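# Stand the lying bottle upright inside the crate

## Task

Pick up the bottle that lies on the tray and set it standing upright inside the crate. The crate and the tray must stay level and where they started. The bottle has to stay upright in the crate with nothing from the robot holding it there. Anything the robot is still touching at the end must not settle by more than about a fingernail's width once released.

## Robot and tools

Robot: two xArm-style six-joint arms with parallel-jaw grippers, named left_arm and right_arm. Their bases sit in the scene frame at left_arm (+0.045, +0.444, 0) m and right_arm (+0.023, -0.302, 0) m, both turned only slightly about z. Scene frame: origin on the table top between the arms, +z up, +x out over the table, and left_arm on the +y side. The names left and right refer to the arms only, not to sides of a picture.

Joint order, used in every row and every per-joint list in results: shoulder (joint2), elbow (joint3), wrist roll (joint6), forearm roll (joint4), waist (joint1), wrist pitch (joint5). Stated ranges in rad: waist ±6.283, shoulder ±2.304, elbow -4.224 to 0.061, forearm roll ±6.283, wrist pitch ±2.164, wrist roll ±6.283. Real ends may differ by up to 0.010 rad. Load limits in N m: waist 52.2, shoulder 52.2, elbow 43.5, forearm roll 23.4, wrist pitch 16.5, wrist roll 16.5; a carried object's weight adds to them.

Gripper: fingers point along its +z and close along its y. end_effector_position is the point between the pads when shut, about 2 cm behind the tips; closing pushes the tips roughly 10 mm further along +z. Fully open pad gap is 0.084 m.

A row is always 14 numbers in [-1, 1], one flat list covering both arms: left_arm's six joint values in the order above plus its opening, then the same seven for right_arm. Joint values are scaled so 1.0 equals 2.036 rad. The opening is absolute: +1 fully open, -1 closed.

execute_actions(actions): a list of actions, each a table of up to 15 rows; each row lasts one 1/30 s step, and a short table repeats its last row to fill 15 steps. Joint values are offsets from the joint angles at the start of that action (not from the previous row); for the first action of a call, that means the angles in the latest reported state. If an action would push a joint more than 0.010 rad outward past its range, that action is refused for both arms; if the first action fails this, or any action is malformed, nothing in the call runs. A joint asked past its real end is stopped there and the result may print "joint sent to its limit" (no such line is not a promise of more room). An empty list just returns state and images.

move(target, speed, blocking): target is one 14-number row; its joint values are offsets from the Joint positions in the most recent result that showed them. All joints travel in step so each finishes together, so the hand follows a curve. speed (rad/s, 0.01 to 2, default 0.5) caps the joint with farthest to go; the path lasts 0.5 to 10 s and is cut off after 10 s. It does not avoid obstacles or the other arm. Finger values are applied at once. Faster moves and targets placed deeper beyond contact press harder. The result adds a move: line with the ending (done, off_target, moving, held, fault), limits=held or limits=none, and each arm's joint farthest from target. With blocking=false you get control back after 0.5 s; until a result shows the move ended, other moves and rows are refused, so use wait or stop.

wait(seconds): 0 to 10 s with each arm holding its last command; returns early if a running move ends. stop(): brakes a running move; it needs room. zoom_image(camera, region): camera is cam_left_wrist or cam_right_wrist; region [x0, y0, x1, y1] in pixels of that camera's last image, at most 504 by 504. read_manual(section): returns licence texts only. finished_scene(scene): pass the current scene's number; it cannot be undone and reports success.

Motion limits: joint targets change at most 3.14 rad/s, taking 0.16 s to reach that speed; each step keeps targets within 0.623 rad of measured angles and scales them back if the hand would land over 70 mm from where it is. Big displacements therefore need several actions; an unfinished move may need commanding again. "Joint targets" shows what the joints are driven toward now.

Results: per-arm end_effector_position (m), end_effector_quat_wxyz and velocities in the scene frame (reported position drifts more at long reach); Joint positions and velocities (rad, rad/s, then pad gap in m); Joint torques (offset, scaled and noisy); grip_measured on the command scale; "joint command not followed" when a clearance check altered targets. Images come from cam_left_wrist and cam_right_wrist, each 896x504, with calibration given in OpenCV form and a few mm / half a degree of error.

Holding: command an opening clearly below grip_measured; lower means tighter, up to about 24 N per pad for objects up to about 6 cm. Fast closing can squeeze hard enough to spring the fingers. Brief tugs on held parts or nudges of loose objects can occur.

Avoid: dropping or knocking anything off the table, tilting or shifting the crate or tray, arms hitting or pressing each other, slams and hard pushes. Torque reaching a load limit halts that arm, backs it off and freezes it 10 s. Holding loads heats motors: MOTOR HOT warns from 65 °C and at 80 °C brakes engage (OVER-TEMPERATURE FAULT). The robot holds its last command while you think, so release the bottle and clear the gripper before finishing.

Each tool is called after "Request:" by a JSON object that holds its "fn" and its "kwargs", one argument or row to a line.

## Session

Request:
{"fn": "execute_actions", "kwargs": {
  "actions": []
}}

Scene clock: 0.00 s.
left_arm: end_effector_position=(+0.5670, +0.7566, +0.3658) grip_measured=+1.00 end_effector_quat_wxyz=(+0.550, +0.397, +0.600, -0.423) end_effector_velocity=(-0.000, -0.000, -0.001) end_effector_angular_velocity=(+0.000, +0.001, -0.000) | right_arm: end_effector_position=(+0.5256, -0.0379, +0.3397) grip_measured=+1.00 end_effector_quat_wxyz=(+0.325, +0.358, +0.860, -0.162) end_effector_velocity=(-0.000, +0.000, +0.000) end_effector_angular_velocity=(+0.000, -0.000, -0.001)
Joint names: [shoulder, elbow, wrist roll, forearm roll, waist, wrist pitch]
Joint positions: left_arm=[-0.919 -1.627 -0.692 -1.107  0.836 -1.893  0.084] | right_arm=[-0.399 -1.164 -0.993 -0.894  0.762 -1.046  0.084]
Joint velocities: left_arm=[-0.     0.001  0.     0.001  0.     0.001 -0.   ] | right_arm=[ 0.    -0.     0.     0.001  0.    -0.001 -0.   ]
Joint torques (N m, as the arm reports them, + toward a larger angle): no reading
Joint targets: left_arm=[-0.919 -1.627 -0.692 -1.107 0.836 -1.893] | right_arm=[-0.399 -1.164 -0.993 -0.894 0.762 -1.046]
camera_calibration (this result's frames):
cam_left_wrist: T_world_to_cam=[[0.941874, 0.327205, -0.0762228, -0.721343], [0.0924252, -0.0342329, 0.995131, -0.32459], [0.323003, -0.944333, -0.0624851, 0.687107], [0, 0, 0, 1]] pos_world=[0.487477, 0.873773, 0.310961]
cam_right_wrist: T_world_to_cam=[[0.718828, 0.693473, -0.0487953, -0.299699], [0.534651, -0.506606, 0.676386, -0.462401], [0.444335, -0.512294, -0.734929, 0.129588], [0, 0, 0, 1]] pos_world=[0.405075, 0.0399652, 0.393376]

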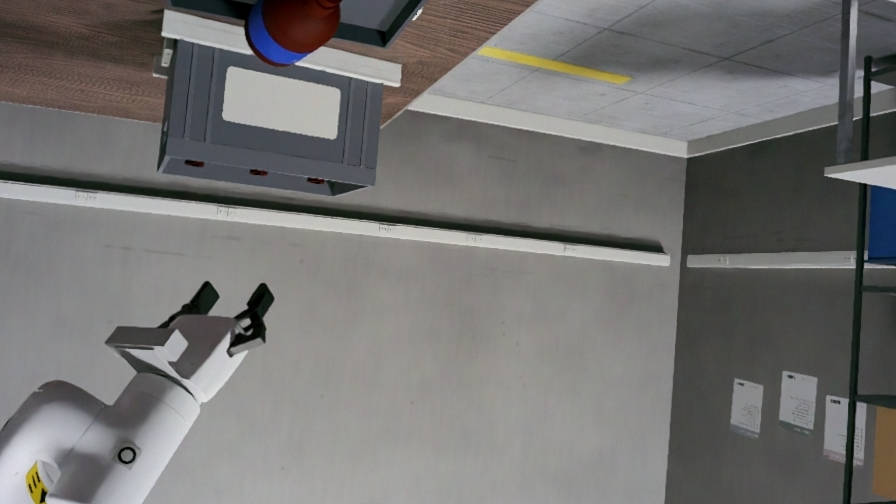

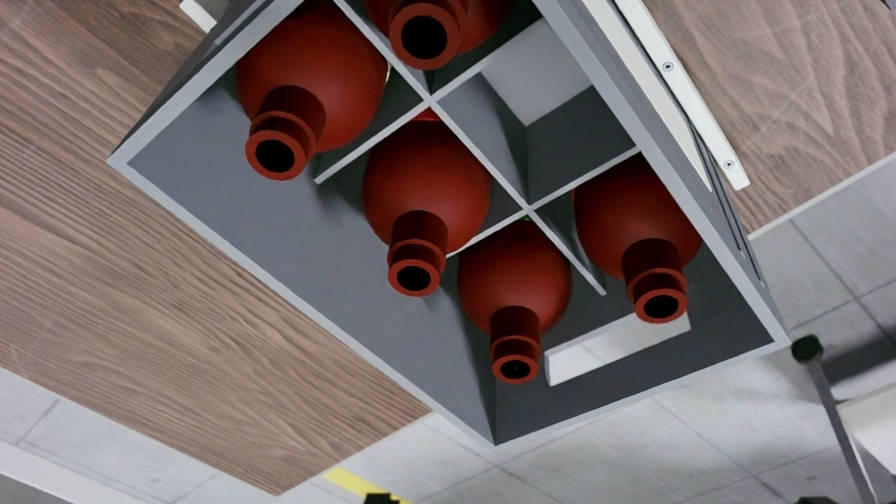

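Request:
{"fn": "zoom_image", "kwargs": {
  "camera": "cam_left_wrist",
  "region": [140, 0, 440, 210]
}}

Region (140, 0, 440, 210) of cam_left_wrist's 896x504 image, scaled by 1.680, with more detail than that image has; it fills the top 353 rows of this view, and the rest is white.

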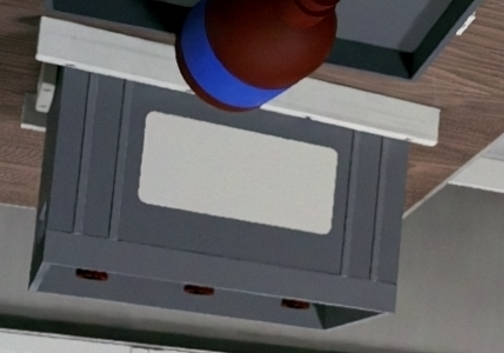

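Request:
{"fn": "move", "kwargs": {
  "target": [0.2098,0.2447,-0.5351,0.5437,-0.6922,0.6169,1.0,0.1063,-0.0102,0.7235,0.4391,-0.1713,0.0216,0.3],
  "speed": 1.1
}}

Scene clock: 60.97 s.
left_arm: end_effector_position=(+0.5292, +0.1663, +0.2099) grip_measured=+1.00 end_effector_quat_wxyz=(-0.000, +0.808, +0.590, -0.000) end_effector_velocity=(-0.002, -0.003, +0.001) end_effector_angular_velocity=(-0.000, -0.003, -0.007) | right_arm: end_effector_position=(+0.4866, -0.0897, +0.3997) grip_measured=+0.29 end_effector_quat_wxyz=(+0.000, +1.000, -0.024, -0.000) end_effector_velocity=(+0.001, -0.000, +0.002) end_effector_angular_velocity=(+0.003, -0.002, -0.005)
Joint names: [shoulder, elbow, wrist roll, forearm roll, waist, wrist pitch]
Joint positions: left_arm=[-0.492 -1.129 -1.781 -0.    -0.572 -0.637  0.084] | right_arm=[-0.183 -1.184  0.479 -0.001  0.413 -1.002  0.056]
Joint velocities: left_arm=[ 0.002  0.001 -0.001  0.002 -0.007  0.002 -0.   ] | right_arm=[ 0.002 -0.002  0.002  0.002 -0.002 -0.    -0.   ]
Joint torques (N m, as the arm reports them, + toward a larger angle): left_arm=[ 44.68 -21.88   0.12  -0.43   4.96  -0.04] | right_arm=[ 19.94 -35.03  -0.36   1.27  -0.84  -0.59]
Joint targets: left_arm=[-0.492 -1.129 -1.782 -0.000 -0.573 -0.637] | right_arm=[-0.183 -1.184 0.479 -0.001 0.413 -1.002]
move: done; limits=none; left_arm: farthest joint: the waist, 0.001 radians from its target (1.409 radians at the start); right_arm: farthest joint: the forearm roll, 0.001 radians from its target (0.894 radians at the start)
camera_calibration (this result's frames):
cam_left_wrist: T_world_to_cam=[[0.954062, -0.29961, 0.000593674, -0.422883], [-0.299488, -0.953727, -0.0266791, 0.388644], [0.00855954, 0.0252757, -0.999644, 0.334043], [0, 0, 0, 1]] pos_world=[0.516992, 0.235517, 0.344544]
cam_right_wrist: T_world_to_cam=[[-0.0447716, -0.998996, 0.00144728, -0.0331719], [-0.998994, 0.0447753, 0.00263599, 0.556623], [-0.00269815, -0.0013278, -0.999995, 0.533796], [0, 0, 0, 1]] pos_world=[0.556018, -0.0573528, 0.532374]

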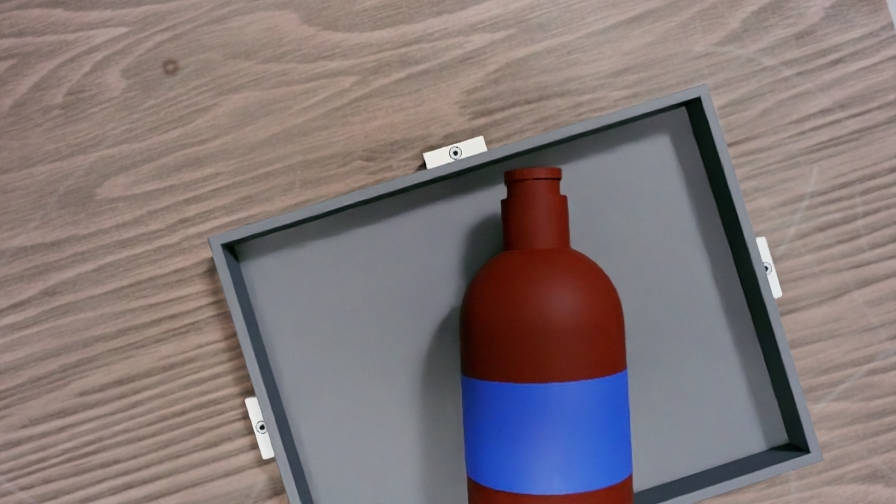

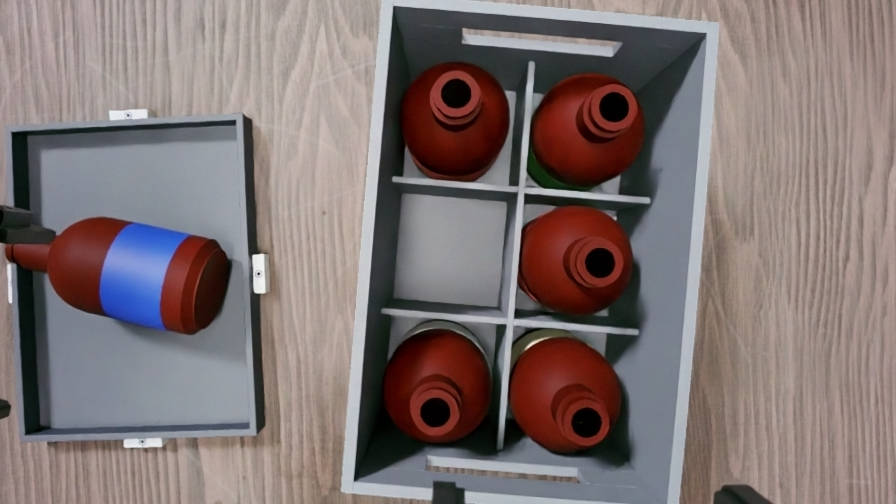

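Request:
{"fn": "zoom_image", "kwargs": {
  "camera": "cam_left_wrist",
  "region": [430, 150, 670, 504]
}}

Request:
{"fn": "zoom_image", "kwargs": {
  "camera": "cam_right_wrist",
  "region": [340, 140, 640, 380]
}}

Region (430, 150, 670, 504) of cam_left_wrist's 896x504 image, scaled by 1.424, with more detail than that image has; it fills the left 342 columns of this view, and the rest is white.

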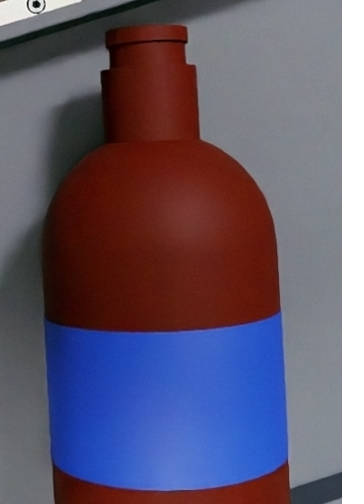

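Region (340, 140, 640, 380) of cam_right_wrist's 896x504 image, scaled by 1.680, with more detail than that image has; it fills the top 403 rows of this view, and the rest is white.

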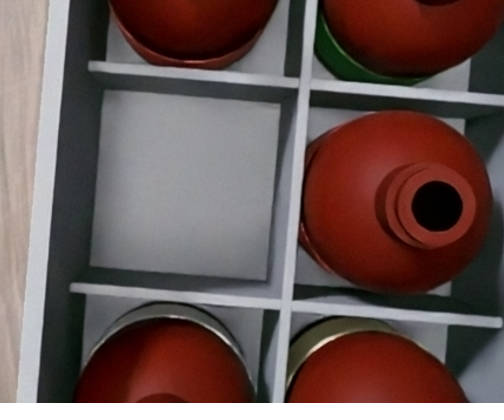

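Request:
{"fn": "move", "kwargs": {
  "target": [-0.15063,-0.01267,-0.01783,0,0.00731,0.13815,1.0,0,0,0,0,0,0,0.3],
  "speed": 0.4
}}

Scene clock: 87.37 s.
left_arm: end_effector_position=(+0.5427, +0.1684, +0.0449) grip_measured=+1.00 end_effector_quat_wxyz=(+0.000, +0.792, +0.610, +0.000) end_effector_velocity=(-0.002, +0.001, -0.002) end_effector_angular_velocity=(+0.002, +0.004, +0.002) | right_arm: end_effector_position=(+0.4866, -0.0897, +0.3997) grip_measured=+0.29 end_effector_quat_wxyz=(+0.000, +1.000, -0.024, -0.000) end_effector_velocity=(+0.000, -0.000, +0.000) end_effector_angular_velocity=(+0.001, -0.000, -0.001)
Joint names: [shoulder, elbow, wrist roll, forearm roll, waist, wrist pitch]
Joint positions: left_arm=[-0.798 -1.155 -1.818 -0.    -0.558 -0.356  0.084] | right_arm=[-0.183 -1.184  0.479 -0.001  0.413 -1.002  0.056]
Joint velocities: left_arm=[-0.003  0.002 -0.    -0.001  0.     0.001 -0.   ] | right_arm=[-0.    -0.     0.     0.001 -0.001  0.    -0.   ]
Joint torques (N m, as the arm reports them, + toward a larger angle): left_arm=[ 52.44 -17.96   0.13  -0.65   5.35   0.01] | right_arm=[ 20.02 -33.65  -0.59   2.29  -4.78  -0.49]
Joint targets: left_arm=[-0.799 -1.155 -1.818 -0.000 -0.558 -0.356] | right_arm=[-0.183 -1.184 0.479 -0.001 0.413 -1.002]
move: done; limits=none; left_arm: farthest joint: the waist, 0.001 radians from its target (0.016 radians at the start); right_arm: farthest joint: the waist, 0.000 radians from its target (0.000 radians at the start)
camera_calibration (this result's frames):
cam_left_wrist: T_world_to_cam=[[0.968143, -0.250393, 0.00171415, -0.450968], [-0.250262, -0.967815, -0.026533, 0.365891], [0.00830266, 0.0252587, -0.999646, 0.169105], [0, 0, 0, 1]] pos_world=[0.526766, 0.236924, 0.179526]
cam_right_wrist: T_world_to_cam=[[-0.044772, -0.998996, 0.00144667, -0.0331715], [-0.998994, 0.0447757, 0.00263526, 0.556624], [-0.00269739, -0.00132723, -0.999995, 0.533796], [0, 0, 0, 1]] pos_world=[0.556018, -0.057353, 0.532374]

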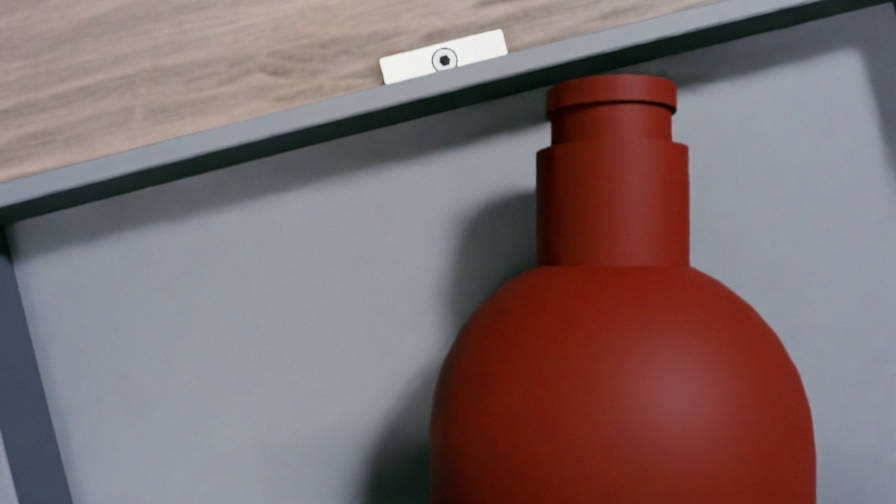

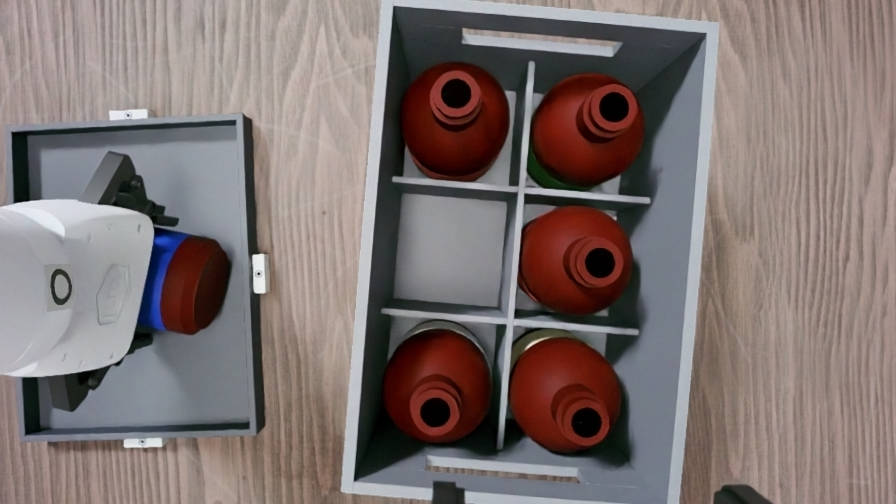

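Well positioned, and the bottle hasn't moved. Closing the left gripper.

Request:
{"fn": "execute_actions", "kwargs": {
  "actions": [
    [[0,0,0,0,0,0,0.95,0,0,0,0,0,0,0.3],[0,0,0,0,0,0,0.9,0,0,0,0,0,0,0.3],[0,0,0,0,0,0,0.86,0,0,0,0,0,0,0.3],[0,0,0,0,0,0,0.82,0,0,0,0,0,0,0.3],[0,0,0,0,0,0,0.78,0,0,0,0,0,0,0.3],[0,0,0,0,0,0,0.75,0,0,0,0,0,0,0.3],[0,0,0,0,0,0,0.72,0,0,0,0,0,0,0.3],[0,0,0,0,0,0,0.69,0,0,0,0,0,0,0.3],[0,0,0,0,0,0,0.65,0,0,0,0,0,0,0.3],[0,0,0,0,0,0,0.6,0,0,0,0,0,0,0.3],[0,0,0,0,0,0,0.52,0,0,0,0,0,0,0.3],[0,0,0,0,0,0,0.4,0,0,0,0,0,0,0.3],[0,0,0,0,0,0,0.2,0,0,0,0,0,0,0.3],[0,0,0,0,0,0,-0.1,0,0,0,0,0,0,0.3],[0,0,0,0,0,0,-0.6,0,0,0,0,0,0,0.3]]
  ]
}}

Scene clock: 91.50 s.
left_arm: end_effector_position=(+0.5427, +0.1683, +0.0450) grip_measured=+0.72 end_effector_quat_wxyz=(+0.000, +0.792, +0.610, +0.000) end_effector_velocity=(+0.000, -0.000, +0.000) end_effector_angular_velocity=(-0.000, -0.001, -0.000) | right_arm: end_effector_position=(+0.4866, -0.0897, +0.3997) grip_measured=+0.29 end_effector_quat_wxyz=(+0.000, +1.000, -0.024, -0.000) end_effector_velocity=(+0.000, -0.001, +0.000) end_effector_angular_velocity=(-0.002, -0.000, +0.001)
Joint names: [shoulder, elbow, wrist roll, forearm roll, waist, wrist pitch]
Joint positions: left_arm=[-0.798 -1.155 -1.818 -0.    -0.558 -0.356  0.074] | right_arm=[-0.183 -1.184  0.479 -0.001  0.413 -1.002  0.056]
Joint velocities: left_arm=[ 0.    -0.001 -0.     0.    -0.    -0.     0.   ] | right_arm=[ 0.    -0.    -0.    -0.002 -0.    -0.001 -0.   ]
Joint torques (N m, as the arm reports them, + toward a larger angle): left_arm=[ 50.87 -17.35   0.07  -0.39   4.9    0.1 ] | right_arm=[ 19.51 -34.97  -0.58   1.14  -4.04  -0.55]
Joint targets: left_arm=[-0.798 -1.155 -1.818 -0.000 -0.558 -0.356] | right_arm=[-0.183 -1.184 0.479 -0.001 0.413 -1.002]
camera_calibration (this result's frames):
cam_left_wrist: T_world_to_cam=[[0.968143, -0.250392, 0.0017302, -0.450992], [-0.250259, -0.967815, -0.0265281, 0.365884], [0.00831693, 0.02525, -0.999647, 0.16915], [0, 0, 0, 1]] pos_world=[0.526784, 0.236912, 0.179577]
cam_right_wrist: T_world_to_cam=[[-0.044772, -0.998996, 0.00144667, -0.0331715], [-0.998994, 0.0447757, 0.00263515, 0.556624], [-0.00269728, -0.00132724, -0.999995, 0.533796], [0, 0, 0, 1]] pos_world=[0.556018, -0.057353, 0.532374]

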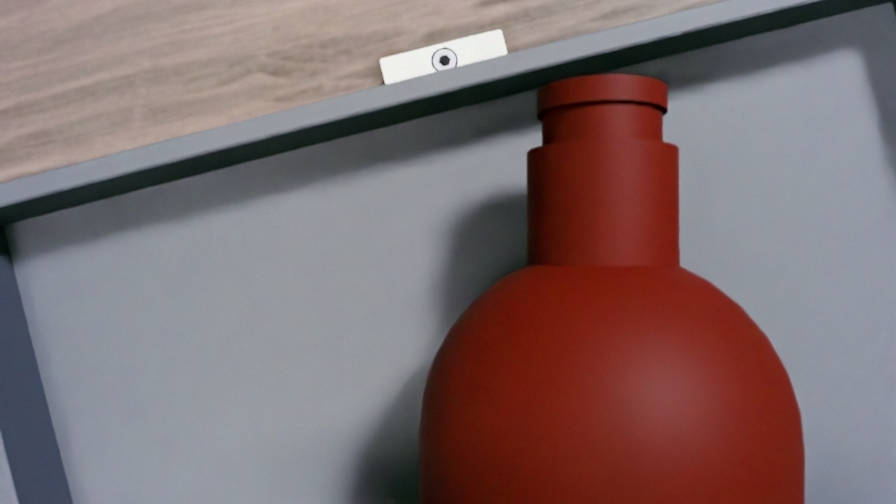

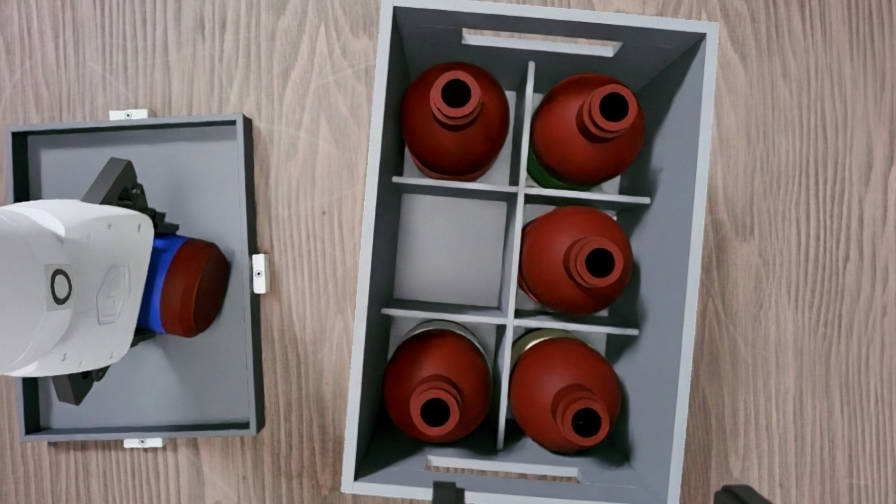

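Request:
{"fn": "move", "kwargs": {
  "target": [0.1592,0.1411,0.2456,0,0,0.2272,-0.6,0,0,0,0,0,0,0.3],
  "speed": 0.8
}}

Scene clock: 118.23 s.
left_arm: end_effector_position=(+0.5675, +0.1547, +0.1603) grip_measured=+0.72 end_effector_quat_wxyz=(+0.195, +0.890, +0.383, +0.151) end_effector_velocity=(+0.000, -0.001, +0.002) end_effector_angular_velocity=(-0.001, -0.004, -0.003) | right_arm: end_effector_position=(+0.4866, -0.0897, +0.3997) grip_measured=+0.29 end_effector_quat_wxyz=(+0.000, +1.000, -0.024, -0.000) end_effector_velocity=(-0.000, +0.000, -0.001) end_effector_angular_velocity=(-0.001, +0.001, +0.001)
Joint names: [shoulder, elbow, wrist roll, forearm roll, waist, wrist pitch]
Joint positions: left_arm=[-0.475 -0.868 -1.318 -0.    -0.558  0.106  0.074] | right_arm=[-0.183 -1.184  0.479 -0.001  0.413 -1.002  0.056]
Joint velocities: left_arm=[ 0.003  0.001  0.002  0.    -0.001  0.002  0.   ] | right_arm=[-0.001  0.     0.    -0.001  0.001 -0.    -0.   ]
Joint torques (N m, as the arm reports them, + toward a larger angle): left_arm=[ 43.79 -20.44   0.13  -0.59   5.39   1.47] | right_arm=[ 21.96 -33.52  -0.42   0.78  -5.52  -0.51]
Joint targets: left_arm=[-0.474 -0.868 -1.318 -0.000 -0.558 0.106] | right_arm=[-0.183 -1.184 0.479 -0.001 0.413 -1.002]
move: done; limits=none; left_arm: farthest joint: the shoulder, 0.001 radians from its target (0.324 radians at the start); right_arm: farthest joint: the waist, 0.000 radians from its target (0.000 radians at the start)
camera_calibration (this result's frames):
cam_left_wrist: T_world_to_cam=[[0.625725, -0.626047, 0.465331, -0.300523], [-0.645988, -0.750262, -0.140736, 0.571156], [0.437228, -0.212536, -0.873877, 0.0577674], [0, 0, 0, 1]] pos_world=[0.531747, 0.252653, 0.270707]
cam_right_wrist: T_world_to_cam=[[-0.044772, -0.998996, 0.00144658, -0.0331715], [-0.998994, 0.0447757, 0.00263502, 0.556624], [-0.00269715, -0.00132714, -0.999995, 0.533796], [0, 0, 0, 1]] pos_world=[0.556018, -0.057353, 0.532374]

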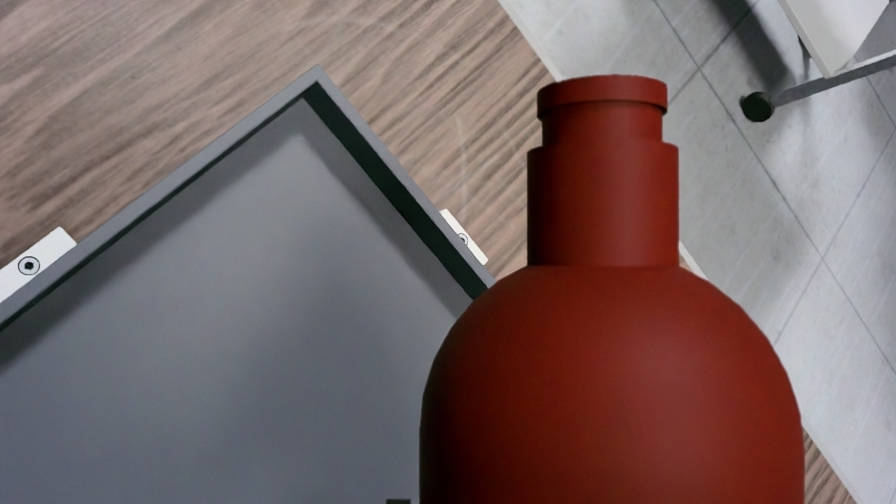

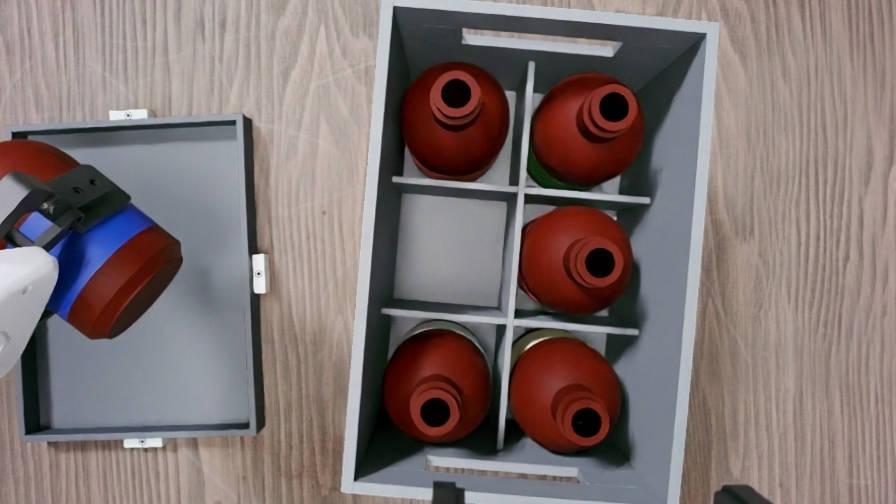

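Request:
{"fn": "move", "kwargs": {
  "target": [-0.04524,0.19328,0.64735,0,-0.11994,0.76479,-0.6,-0.07487,-0.08362,0.49644,0.0003,0.12758,-0.00855,0.3],
  "speed": 1.3
}}

Scene clock: 134.53 s.
left_arm: end_effector_position=(+0.4581, +0.0596, +0.2551) grip_measured=+0.72 end_effector_quat_wxyz=(+0.259, +0.658, -0.259, +0.658) end_effector_velocity=(-0.001, -0.000, -0.000) end_effector_angular_velocity=(+0.001, -0.001, -0.001) | right_arm: end_effector_position=(+0.4621, +0.0600, +0.3924) grip_measured=+0.29 end_effector_quat_wxyz=(+0.000, +0.921, -0.389, +0.000) end_effector_velocity=(-0.001, +0.000, -0.000) end_effector_angular_velocity=(-0.001, +0.002, +0.000)
Joint names: [shoulder, elbow, wrist roll, forearm roll, waist, wrist pitch]
Joint positions: left_arm=[-0.567 -0.475 -0.    -0.001 -0.802  1.663  0.074] | right_arm=[-0.335 -1.354  1.49  -0.     0.673 -1.019  0.056]
Joint velocities: left_arm=[-0.001  0.001  0.002  0.    -0.001  0.002  0.   ] | right_arm=[ 0.     0.001  0.001  0.     0.001 -0.002 -0.   ]
Joint torques (N m, as the arm reports them, + toward a larger angle): left_arm=[ 37.13 -11.52   0.16  -0.99   4.96   3.1 ] | right_arm=[ 25.36 -34.99  -0.46   0.91  -6.14  -0.64]
Joint targets: left_arm=[-0.567 -0.475 -0.000 -0.000 -0.802 1.663] | right_arm=[-0.335 -1.355 1.490 -0.000 0.673 -1.019]
move: done; limits=none; left_arm: farthest joint: the waist, 0.001 radians from its target (0.245 radians at the start); right_arm: farthest joint: the waist, 0.000 radians from its target (0.260 radians at the start)
camera_calibration (this result's frames):
cam_left_wrist: T_world_to_cam=[[-0.681801, -0.731515, 0.00569341, 0.386806], [0.0158423, -0.0225457, -0.99962, 0.315021], [0.731366, -0.681452, 0.0269606, -0.168327], [0, 0, 0, 1]] pos_world=[0.381843, 0.17535, 0.317238]
cam_right_wrist: T_world_to_cam=[[-0.714565, -0.699568, 0.000635067, 0.407181], [-0.699566, 0.714565, 0.00220906, 0.34708], [-0.00199919, 0.00113425, -0.999997, 0.526134], [0, 0, 0, 1]] pos_world=[0.534815, 0.0362427, 0.525107]

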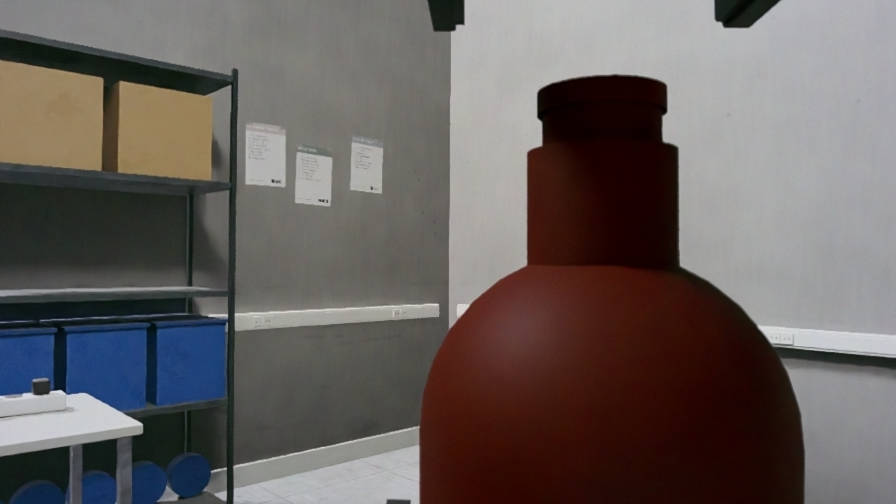

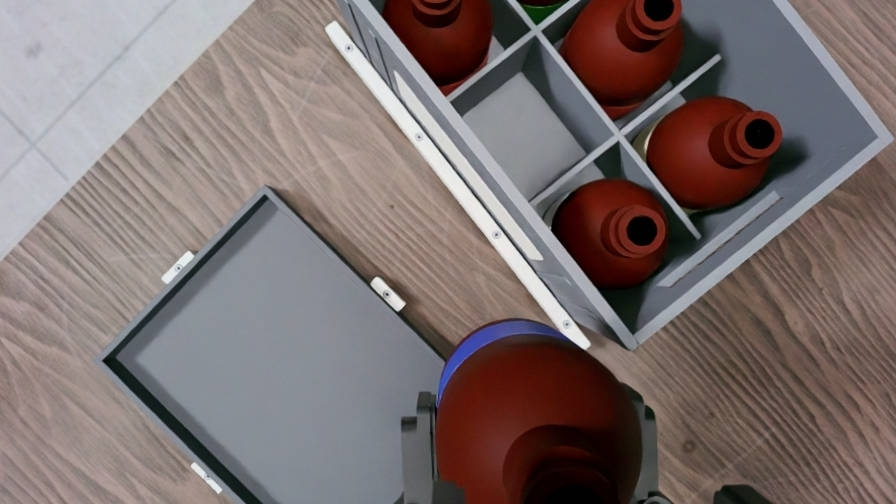

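Request:
{"fn": "execute_actions", "kwargs": {
  "actions": [
    [[0,0,0,0,0,0,-0.6,-0.00008,0.00016,0,0,0,0.00024,0.28],[0,0,0,0,0,0,-0.6,-0.00053,0.00114,0,0,0,0.00168,0.25],[0,0,0,0,0,0,-0.6,-0.00155,0.00333,0,0,0,0.00488,0.22],[0,0,0,0,0,0,-0.6,-0.00315,0.00676,0,0,0,0.00991,0.19],[0,0,0,0,0,0,-0.6,-0.0052,0.01116,0,0,0,0.01636,0.16],[0,0,0,0,0,0,-0.6,-0.0075,0.0161,0,0,0,0.0236,0.13],[0,0,0,0,0,0,-0.6,-0.0098,0.02103,0,0,0,0.03083,0.10],[0,0,0,0,0,0,-0.6,-0.01185,0.02543,0,0,0,0.03728,0.07],[0,0,0,0,0,0,-0.6,-0.01345,0.02886,0,0,0,0.04231,0.04],[0,0,0,0,0,0,-0.6,-0.01447,0.03105,0,0,0,0.04551,0.01],[0,0,0,0,0,0,-0.6,-0.01492,0.03203,0,0,0,0.04695,-0.02],[0,0,0,0,0,0,-0.6,-0.015,0.03219,0,0,0,0.04719,-0.05],[0,0,0,0,0,0,-0.6,-0.015,0.03219,0,0,0,0.04719,-0.08],[0,0,0,0,0,0,-0.6,-0.015,0.03219,0,0,0,0.04719,-0.1]]
  ]
}}

Request:
{"fn": "wait", "kwargs": {
  "seconds": 0.3
}}

Scene clock: 156.03 s.
left_arm: end_effector_position=(+0.4581, +0.0596, +0.2551) grip_measured=+0.72 end_effector_quat_wxyz=(+0.259, +0.658, -0.259, +0.658) end_effector_velocity=(-0.000, -0.000, +0.000) end_effector_angular_velocity=(+0.000, -0.000, -0.001) | right_arm: end_effector_position=(+0.4619, +0.0599, +0.3465) grip_measured=-0.11 end_effector_quat_wxyz=(+0.001, +0.921, -0.389, -0.000) end_effector_velocity=(+0.005, +0.004, +0.005) end_effector_angular_velocity=(+0.020, -0.023, -0.002)
Joint names: [shoulder, elbow, wrist roll, forearm roll, waist, wrist pitch]
Joint positions: left_arm=[-0.567 -0.475 -0.    -0.001 -0.802  1.663  0.074] | right_arm=[-0.366 -1.289  1.49  -0.     0.673 -0.924  0.039]
Joint velocities: left_arm=[ 0.    -0.     0.     0.001  0.    -0.    -0.   ] | right_arm=[ 0.007 -0.001 -0.     0.001 -0.001  0.022 -0.008]
Joint torques (N m, as the arm reports them, + toward a larger angle): left_arm=[ 37.41 -11.51   0.11  -1.15   5.42   3.2 ] | right_arm=[ 23.25 -33.21  -0.2    1.44  -1.26  -0.9 ]
Joint targets: left_arm=[-0.567 -0.475 -0.000 -0.001 -0.802 1.663] | right_arm=[-0.366 -1.289 1.490 -0.000 0.673 -0.923]
camera_calibration (this result's frames):
cam_left_wrist: T_world_to_cam=[[-0.681802, -0.731515, 0.00569307, 0.386806], [0.0158415, -0.0225446, -0.99962, 0.315021], [0.731366, -0.681453, 0.0269592, -0.168326], [0, 0, 0, 1]] pos_world=[0.381843, 0.17535, 0.317237]
cam_right_wrist: T_world_to_cam=[[-0.71454, -0.699593, 0.00149898, 0.406733], [-0.69959, 0.714541, 0.00228649, 0.347152], [-0.0026707, 0.000585121, -0.999996, 0.480571], [0, 0, 0, 1]] pos_world=[0.534775, 0.0362122, 0.479166]

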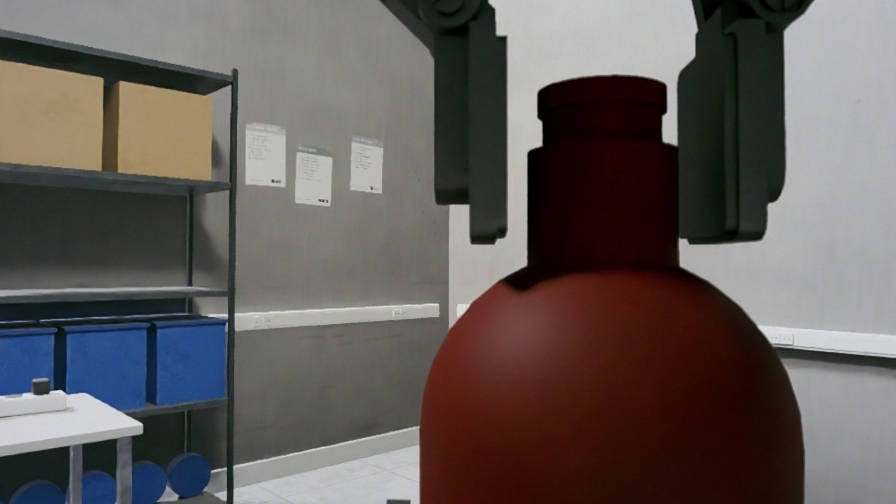

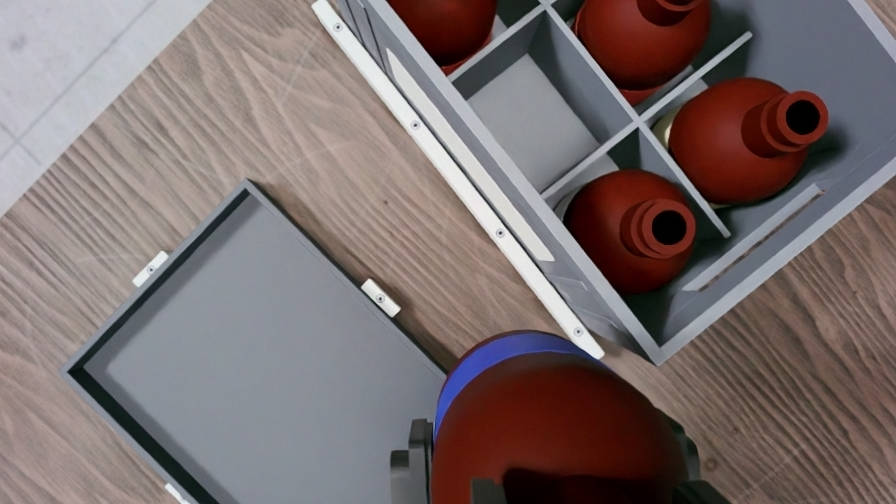

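Scene clock: 156.33 s.
left_arm: end_effector_position=(+0.4581, +0.0596, +0.2551) grip_measured=+0.72 end_effector_quat_wxyz=(+0.259, +0.658, -0.259, +0.658) end_effector_velocity=(-0.000, -0.000, -0.000) end_effector_angular_velocity=(-0.000, +0.000, -0.001) | right_arm: end_effector_position=(+0.4621, +0.0600, +0.3465) grip_measured=-0.11 end_effector_quat_wxyz=(+0.000, +0.921, -0.389, +0.000) end_effector_velocity=(-0.001, +0.000, -0.001) end_effector_angular_velocity=(-0.000, +0.001, +0.001)
Joint names: [shoulder, elbow, wrist roll, forearm roll, waist, wrist pitch]
Joint positions: left_arm=[-0.567 -0.475 -0.    -0.001 -0.802  1.663  0.074] | right_arm=[-0.366 -1.289  1.49  -0.     0.673 -0.923  0.039]
Joint velocities: left_arm=[-0.    -0.     0.     0.001  0.     0.    -0.   ] | right_arm=[-0.     0.001  0.     0.     0.001  0.    -0.   ]
Joint torques (N m, as the arm reports them, + toward a larger angle): left_arm=[ 36.91 -11.26   0.11  -0.87   5.87   3.1 ] | right_arm=[ 24.87 -33.04  -0.15   0.62  -6.05  -0.83]
Joint targets: left_arm=[-0.567 -0.475 -0.000 -0.001 -0.802 1.663] | right_arm=[-0.366 -1.289 1.490 -0.000 0.673 -0.923]
wait: 0.30 s; at rest by 0.17 s
camera_calibration (this result's frames):
cam_left_wrist: T_world_to_cam=[[-0.681801, -0.731515, 0.0056933, 0.386806], [0.0158424, -0.0225457, -0.99962, 0.315021], [0.731366, -0.681452, 0.0269606, -0.168327], [0, 0, 0, 1]] pos_world=[0.381843, 0.17535, 0.317238]
cam_right_wrist: T_world_to_cam=[[-0.714549, -0.699586, 0.000385206, 0.407339], [-0.699583, 0.714547, 0.00220831, 0.34719], [-0.00182015, 0.00130846, -0.999997, 0.480201], [0, 0, 0, 1]] pos_world=[0.534826, 0.0362566, 0.479276]

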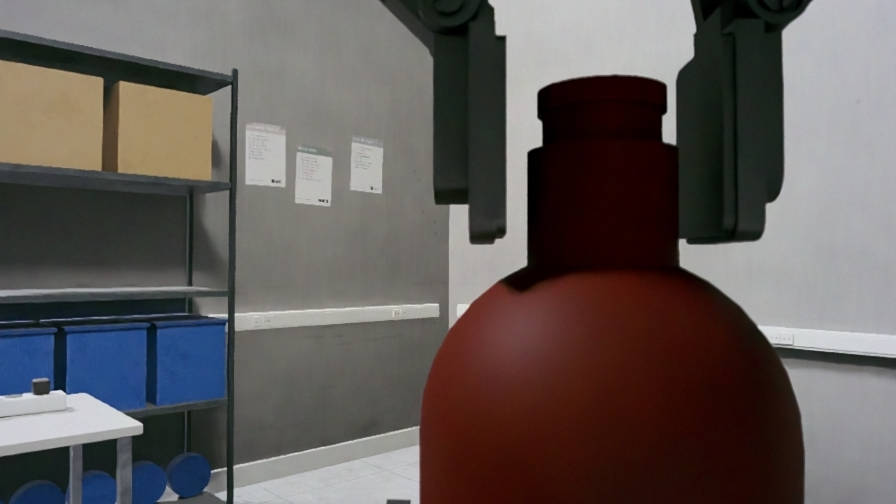

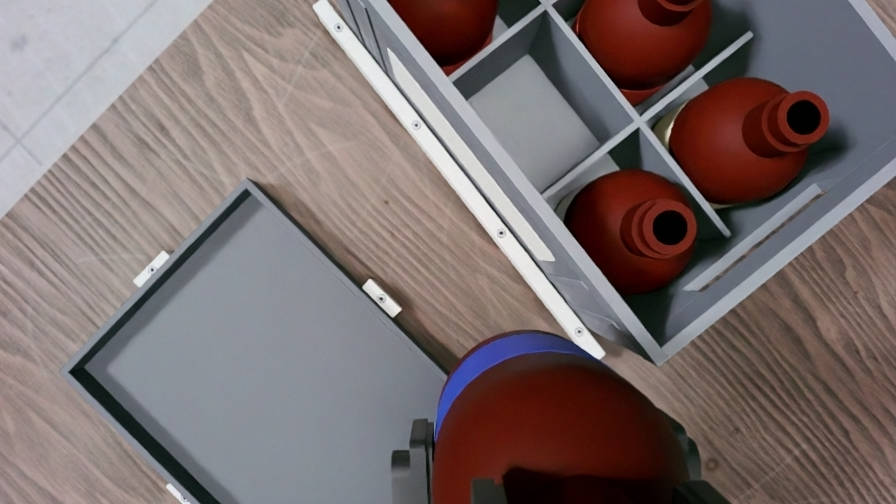

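Request:
{"fn": "execute_actions", "kwargs": {
  "actions": [
    [[0,0,0,0,0,0,-0.6,0,0,0,0,0,0,-0.16],[0,0,0,0,0,0,-0.6,0,0,0,0,0,0,-0.22],[0,0,0,0,0,0,-0.6,0,0,0,0,0,0,-0.27],[0,0,0,0,0,0,-0.6,0,0,0,0,0,0,-0.31],[0,0,0,0,0,0,-0.6,0,0,0,0,0,0,-0.35],[0,0,0,0,0,0,-0.6,0,0,0,0,0,0,-0.40],[0,0,0,0,0,0,-0.6,0,0,0,0,0,0,-0.5],[0,0,0,0,0,0,-0.6,0,0,0,0,0,0,-0.7],[0,0,0,0,0,0,-0.6,0,0,0,0,0,0,-1],[0,0,0,0,0,0,-0.6,0,0,0,0,0,0,-1],[0,0,0,0,0,0,0.2,0,0,0,0,0,0,-1],[0,0,0,0,0,0,0.65,0,0,0,0,0,0,-1],[0,0,0,0,0,0,0.78,0,0,0,0,0,0,-1],[0,0,0,0,0,0,0.9,0,0,0,0,0,0,-1],[0,0,0,0,0,0,1.0,0,0,0,0,0,0,-1]]
  ]
}}

Scene clock: 162.33 s.
left_arm: end_effector_position=(+0.4581, +0.0595, +0.2555) grip_measured=+0.93 end_effector_quat_wxyz=(+0.259, +0.658, -0.258, +0.658) end_effector_velocity=(+0.001, -0.001, +0.004) end_effector_angular_velocity=(-0.009, -0.010, -0.000) | right_arm: end_effector_position=(+0.4620, +0.0600, +0.3463) grip_measured=-0.33 end_effector_quat_wxyz=(+0.000, +0.921, -0.389, +0.000) end_effector_velocity=(-0.001, -0.000, -0.005) end_effector_angular_velocity=(-0.004, +0.004, +0.001)
Joint names: [shoulder, elbow, wrist roll, forearm roll, waist, wrist pitch]
Joint positions: left_arm=[-0.567 -0.475 -0.    -0.    -0.802  1.663  0.081] | right_arm=[-0.366 -1.289  1.49  -0.     0.673 -0.923  0.03 ]
Joint velocities: left_arm=[ 0.003 -0.003  0.    -0.001 -0.001  0.008  0.122] | right_arm=[-0.004  0.006 -0.    -0.001  0.001  0.004  0.   ]
Joint torques (N m, as the arm reports them, + toward a larger angle): left_arm=[ 34.86 -10.48   0.13  -1.     4.8    2.25] | right_arm=[ 23.9  -35.81  -0.45   1.35  -5.03  -0.73]
Joint targets: left_arm=[-0.567 -0.475 -0.000 -0.001 -0.802 1.663] | right_arm=[-0.366 -1.289 1.490 -0.000 0.673 -0.923]
camera_calibration (this result's frames):
cam_left_wrist: T_world_to_cam=[[-0.681837, -0.731482, 0.00566912, 0.386808], [0.016722, -0.0233341, -0.999588, 0.315025], [0.731313, -0.681461, 0.0281419, -0.168739], [0, 0, 0, 1]] pos_world=[0.381874, 0.175305, 0.317451]
cam_right_wrist: T_world_to_cam=[[-0.714549, -0.699585, 0.000695617, 0.407162], [-0.699583, 0.714548, 0.00224647, 0.347161], [-0.00206865, 0.00111857, -0.999997, 0.480128], [0, 0, 0, 1]] pos_world=[0.534798, 0.0362439, 0.479064]

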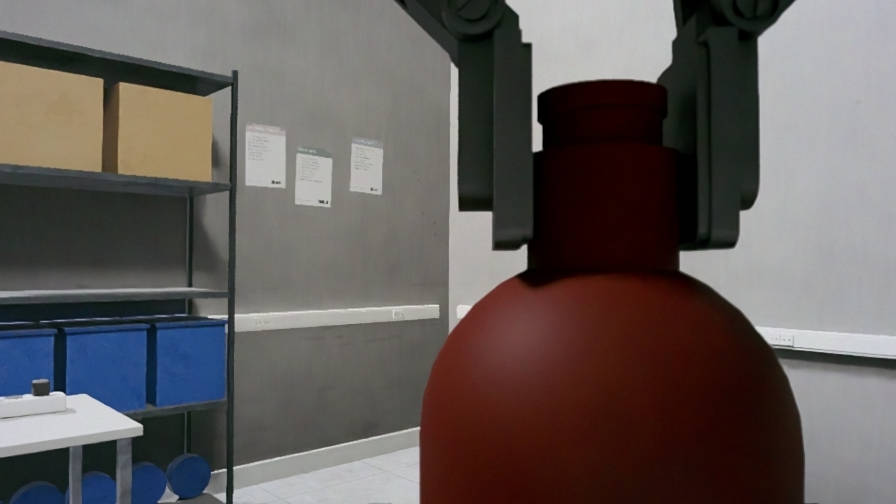

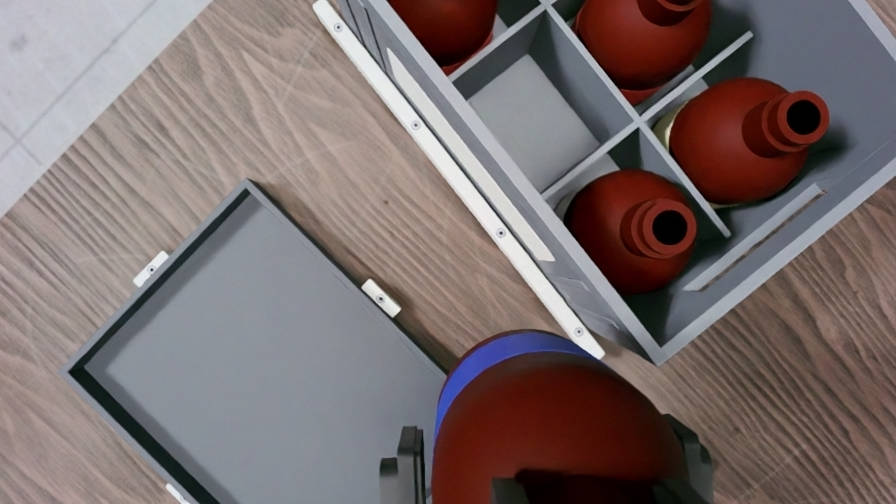

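Request:
{"fn": "move", "kwargs": {
  "target": [0,0,0,0,0,0,1.0,-0.01959,-0.02662,0.12279,0,-0.131,-0.00689,-1],
  "speed": 0.42
}}

Scene clock: 194.10 s.
left_arm: end_effector_position=(+0.4581, +0.0595, +0.2555) grip_measured=+1.00 end_effector_quat_wxyz=(+0.259, +0.658, -0.258, +0.658) end_effector_velocity=(-0.000, -0.001, +0.000) end_effector_angular_velocity=(-0.001, -0.001, -0.002) | right_arm: end_effector_position=(+0.5568, -0.0616, +0.3467) grip_measured=-0.33 end_effector_quat_wxyz=(+0.000, +0.791, -0.611, +0.000) end_effector_velocity=(+0.001, -0.001, -0.000) end_effector_angular_velocity=(+0.000, -0.001, -0.004)
Joint names: [shoulder, elbow, wrist roll, forearm roll, waist, wrist pitch]
Joint positions: left_arm=[-0.567 -0.475 -0.    -0.    -0.802  1.663  0.084] | right_arm=[-0.406 -1.343  1.739 -0.     0.407 -0.937  0.03 ]
Joint velocities: left_arm=[ 0.    -0.     0.     0.001 -0.     0.    -0.   ] | right_arm=[-0.001 -0.001  0.    -0.    -0.003  0.002  0.   ]
Joint torques (N m, as the arm reports them, + toward a larger angle): left_arm=[ 35.39 -10.72   0.1   -0.98   5.61   2.31] | right_arm=[ 22.42 -36.07  -0.2    0.37  -3.07  -0.75]
Joint targets: left_arm=[-0.567 -0.475 -0.000 -0.000 -0.802 1.663] | right_arm=[-0.406 -1.343 1.740 -0.000 0.406 -0.937]
move: done; limits=none; left_arm: farthest joint: the waist, 0.000 radians from its target (0.000 radians at the start); right_arm: farthest joint: the waist, 0.000 radians from its target (0.266 radians at the start)
camera_calibration (this result's frames):
cam_left_wrist: T_world_to_cam=[[-0.681837, -0.731482, 0.00566917, 0.386808], [0.0167209, -0.0233331, -0.999588, 0.315025], [0.731313, -0.681461, 0.0281404, -0.168739], [0, 0, 0, 1]] pos_world=[0.381874, 0.175305, 0.317451]
cam_right_wrist: T_world_to_cam=[[-0.96669, -0.255951, 0.00035687, 0.557654], [-0.25595, 0.966687, 0.00228742, 0.268839], [-0.000930448, 0.00211988, -0.999997, 0.480232], [0, 0, 0, 1]] pos_world=[0.608335, -0.118169, 0.479417]

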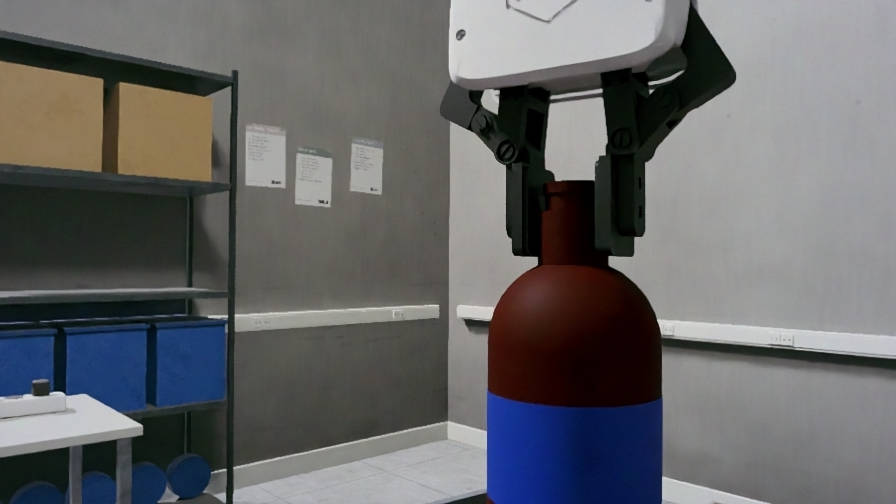

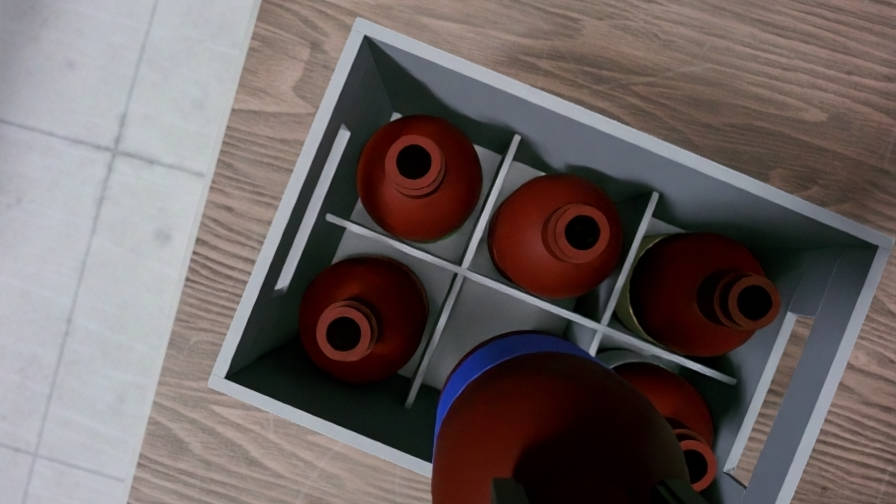

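Request:
{"fn": "zoom_image", "kwargs": {
  "camera": "cam_right_wrist",
  "region": [380, 240, 720, 504]
}}

Region (380, 240, 720, 504) of cam_right_wrist's 896x504 image, scaled by 1.482, with more detail than that image has; it fills the top 391 rows of this view, and the rest is white.

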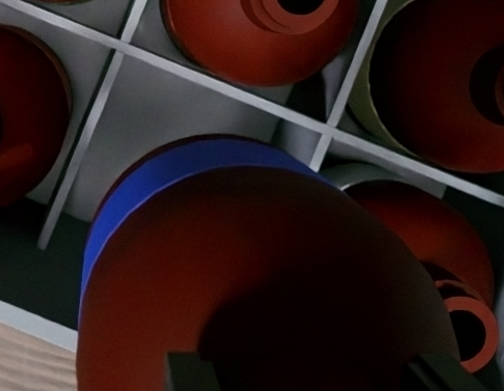

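Request:
{"fn": "move", "kwargs": {
  "target": [0,0,0,0,0,0,1.0,-0.04152,0.04572,0,0,-0.0015,0.08709,-1],
  "speed": 0.36
}}

Scene clock: 209.83 s.
left_arm: end_effector_position=(+0.4581, +0.0595, +0.2555) grip_measured=+1.00 end_effector_quat_wxyz=(+0.259, +0.658, -0.258, +0.658) end_effector_velocity=(+0.000, +0.000, +0.000) end_effector_angular_velocity=(-0.000, -0.000, +0.001) | right_arm: end_effector_position=(+0.5574, -0.0633, +0.2585) grip_measured=-0.33 end_effector_quat_wxyz=(-0.000, +0.790, -0.613, +0.000) end_effector_velocity=(-0.001, +0.000, -0.002) end_effector_angular_velocity=(-0.002, +0.004, +0.000)
Joint names: [shoulder, elbow, wrist roll, forearm roll, waist, wrist pitch]
Joint positions: left_arm=[-0.567 -0.475 -0.    -0.    -0.802  1.663  0.084] | right_arm=[-0.49  -1.25   1.739 -0.     0.404 -0.76   0.03 ]
Joint velocities: left_arm=[ 0.     0.001 -0.    -0.     0.001  0.001  0.   ] | right_arm=[-0.003  0.001  0.     0.     0.001 -0.     0.   ]
Joint torques (N m, as the arm reports them, + toward a larger angle): left_arm=[ 35.65 -10.64   0.13  -0.98   5.28   2.4 ] | right_arm=[ 25.67 -33.58  -0.1    0.77  -7.39  -0.79]
Joint targets: left_arm=[-0.567 -0.475 -0.000 -0.000 -0.802 1.663] | right_arm=[-0.490 -1.250 1.739 -0.000 0.404 -0.760]
move: done; limits=none; left_arm: farthest joint: the waist, 0.000 radians from its target (0.000 radians at the start); right_arm: farthest joint: the shoulder, 0.001 radians from its target (0.085 radians at the start)
camera_calibration (this result's frames):
cam_left_wrist: T_world_to_cam=[[-0.681837, -0.731482, 0.00566913, 0.386808], [0.0167208, -0.0233329, -0.999588, 0.315025], [0.731313, -0.681461, 0.0281402, -0.168739], [0, 0, 0, 1]] pos_world=[0.381874, 0.175305, 0.317451]
cam_right_wrist: T_world_to_cam=[[-0.967458, -0.253032, 0.0000050896, 0.558521], [-0.253032, 0.967455, 0.0023818, 0.269218], [-0.000607596, 0.002303, -0.999997, 0.391902], [0, 0, 0, 1]] pos_world=[0.608704, -0.120035, 0.391257]

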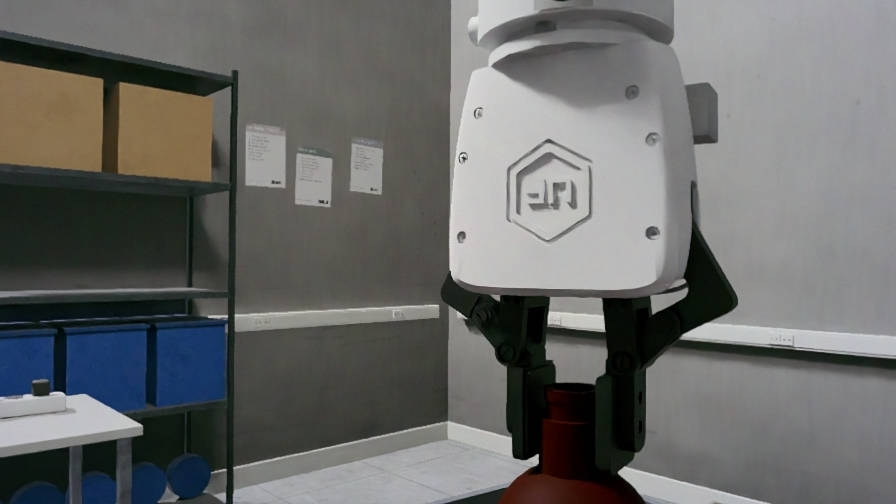

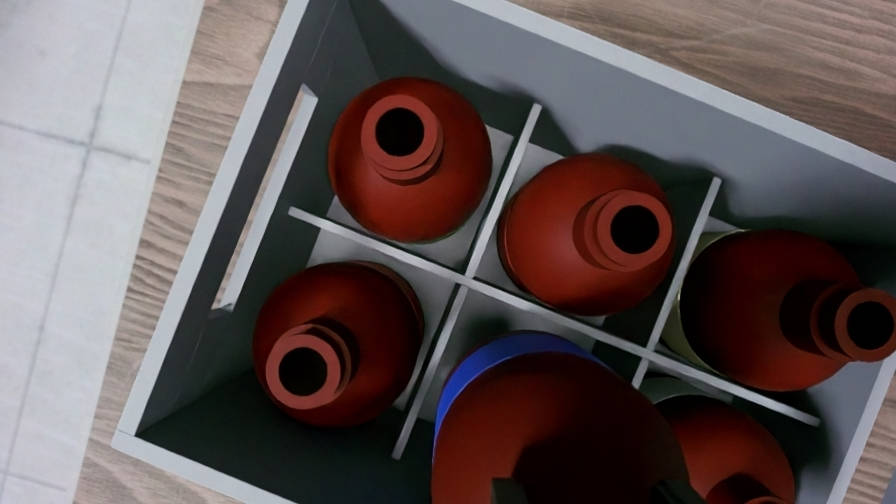

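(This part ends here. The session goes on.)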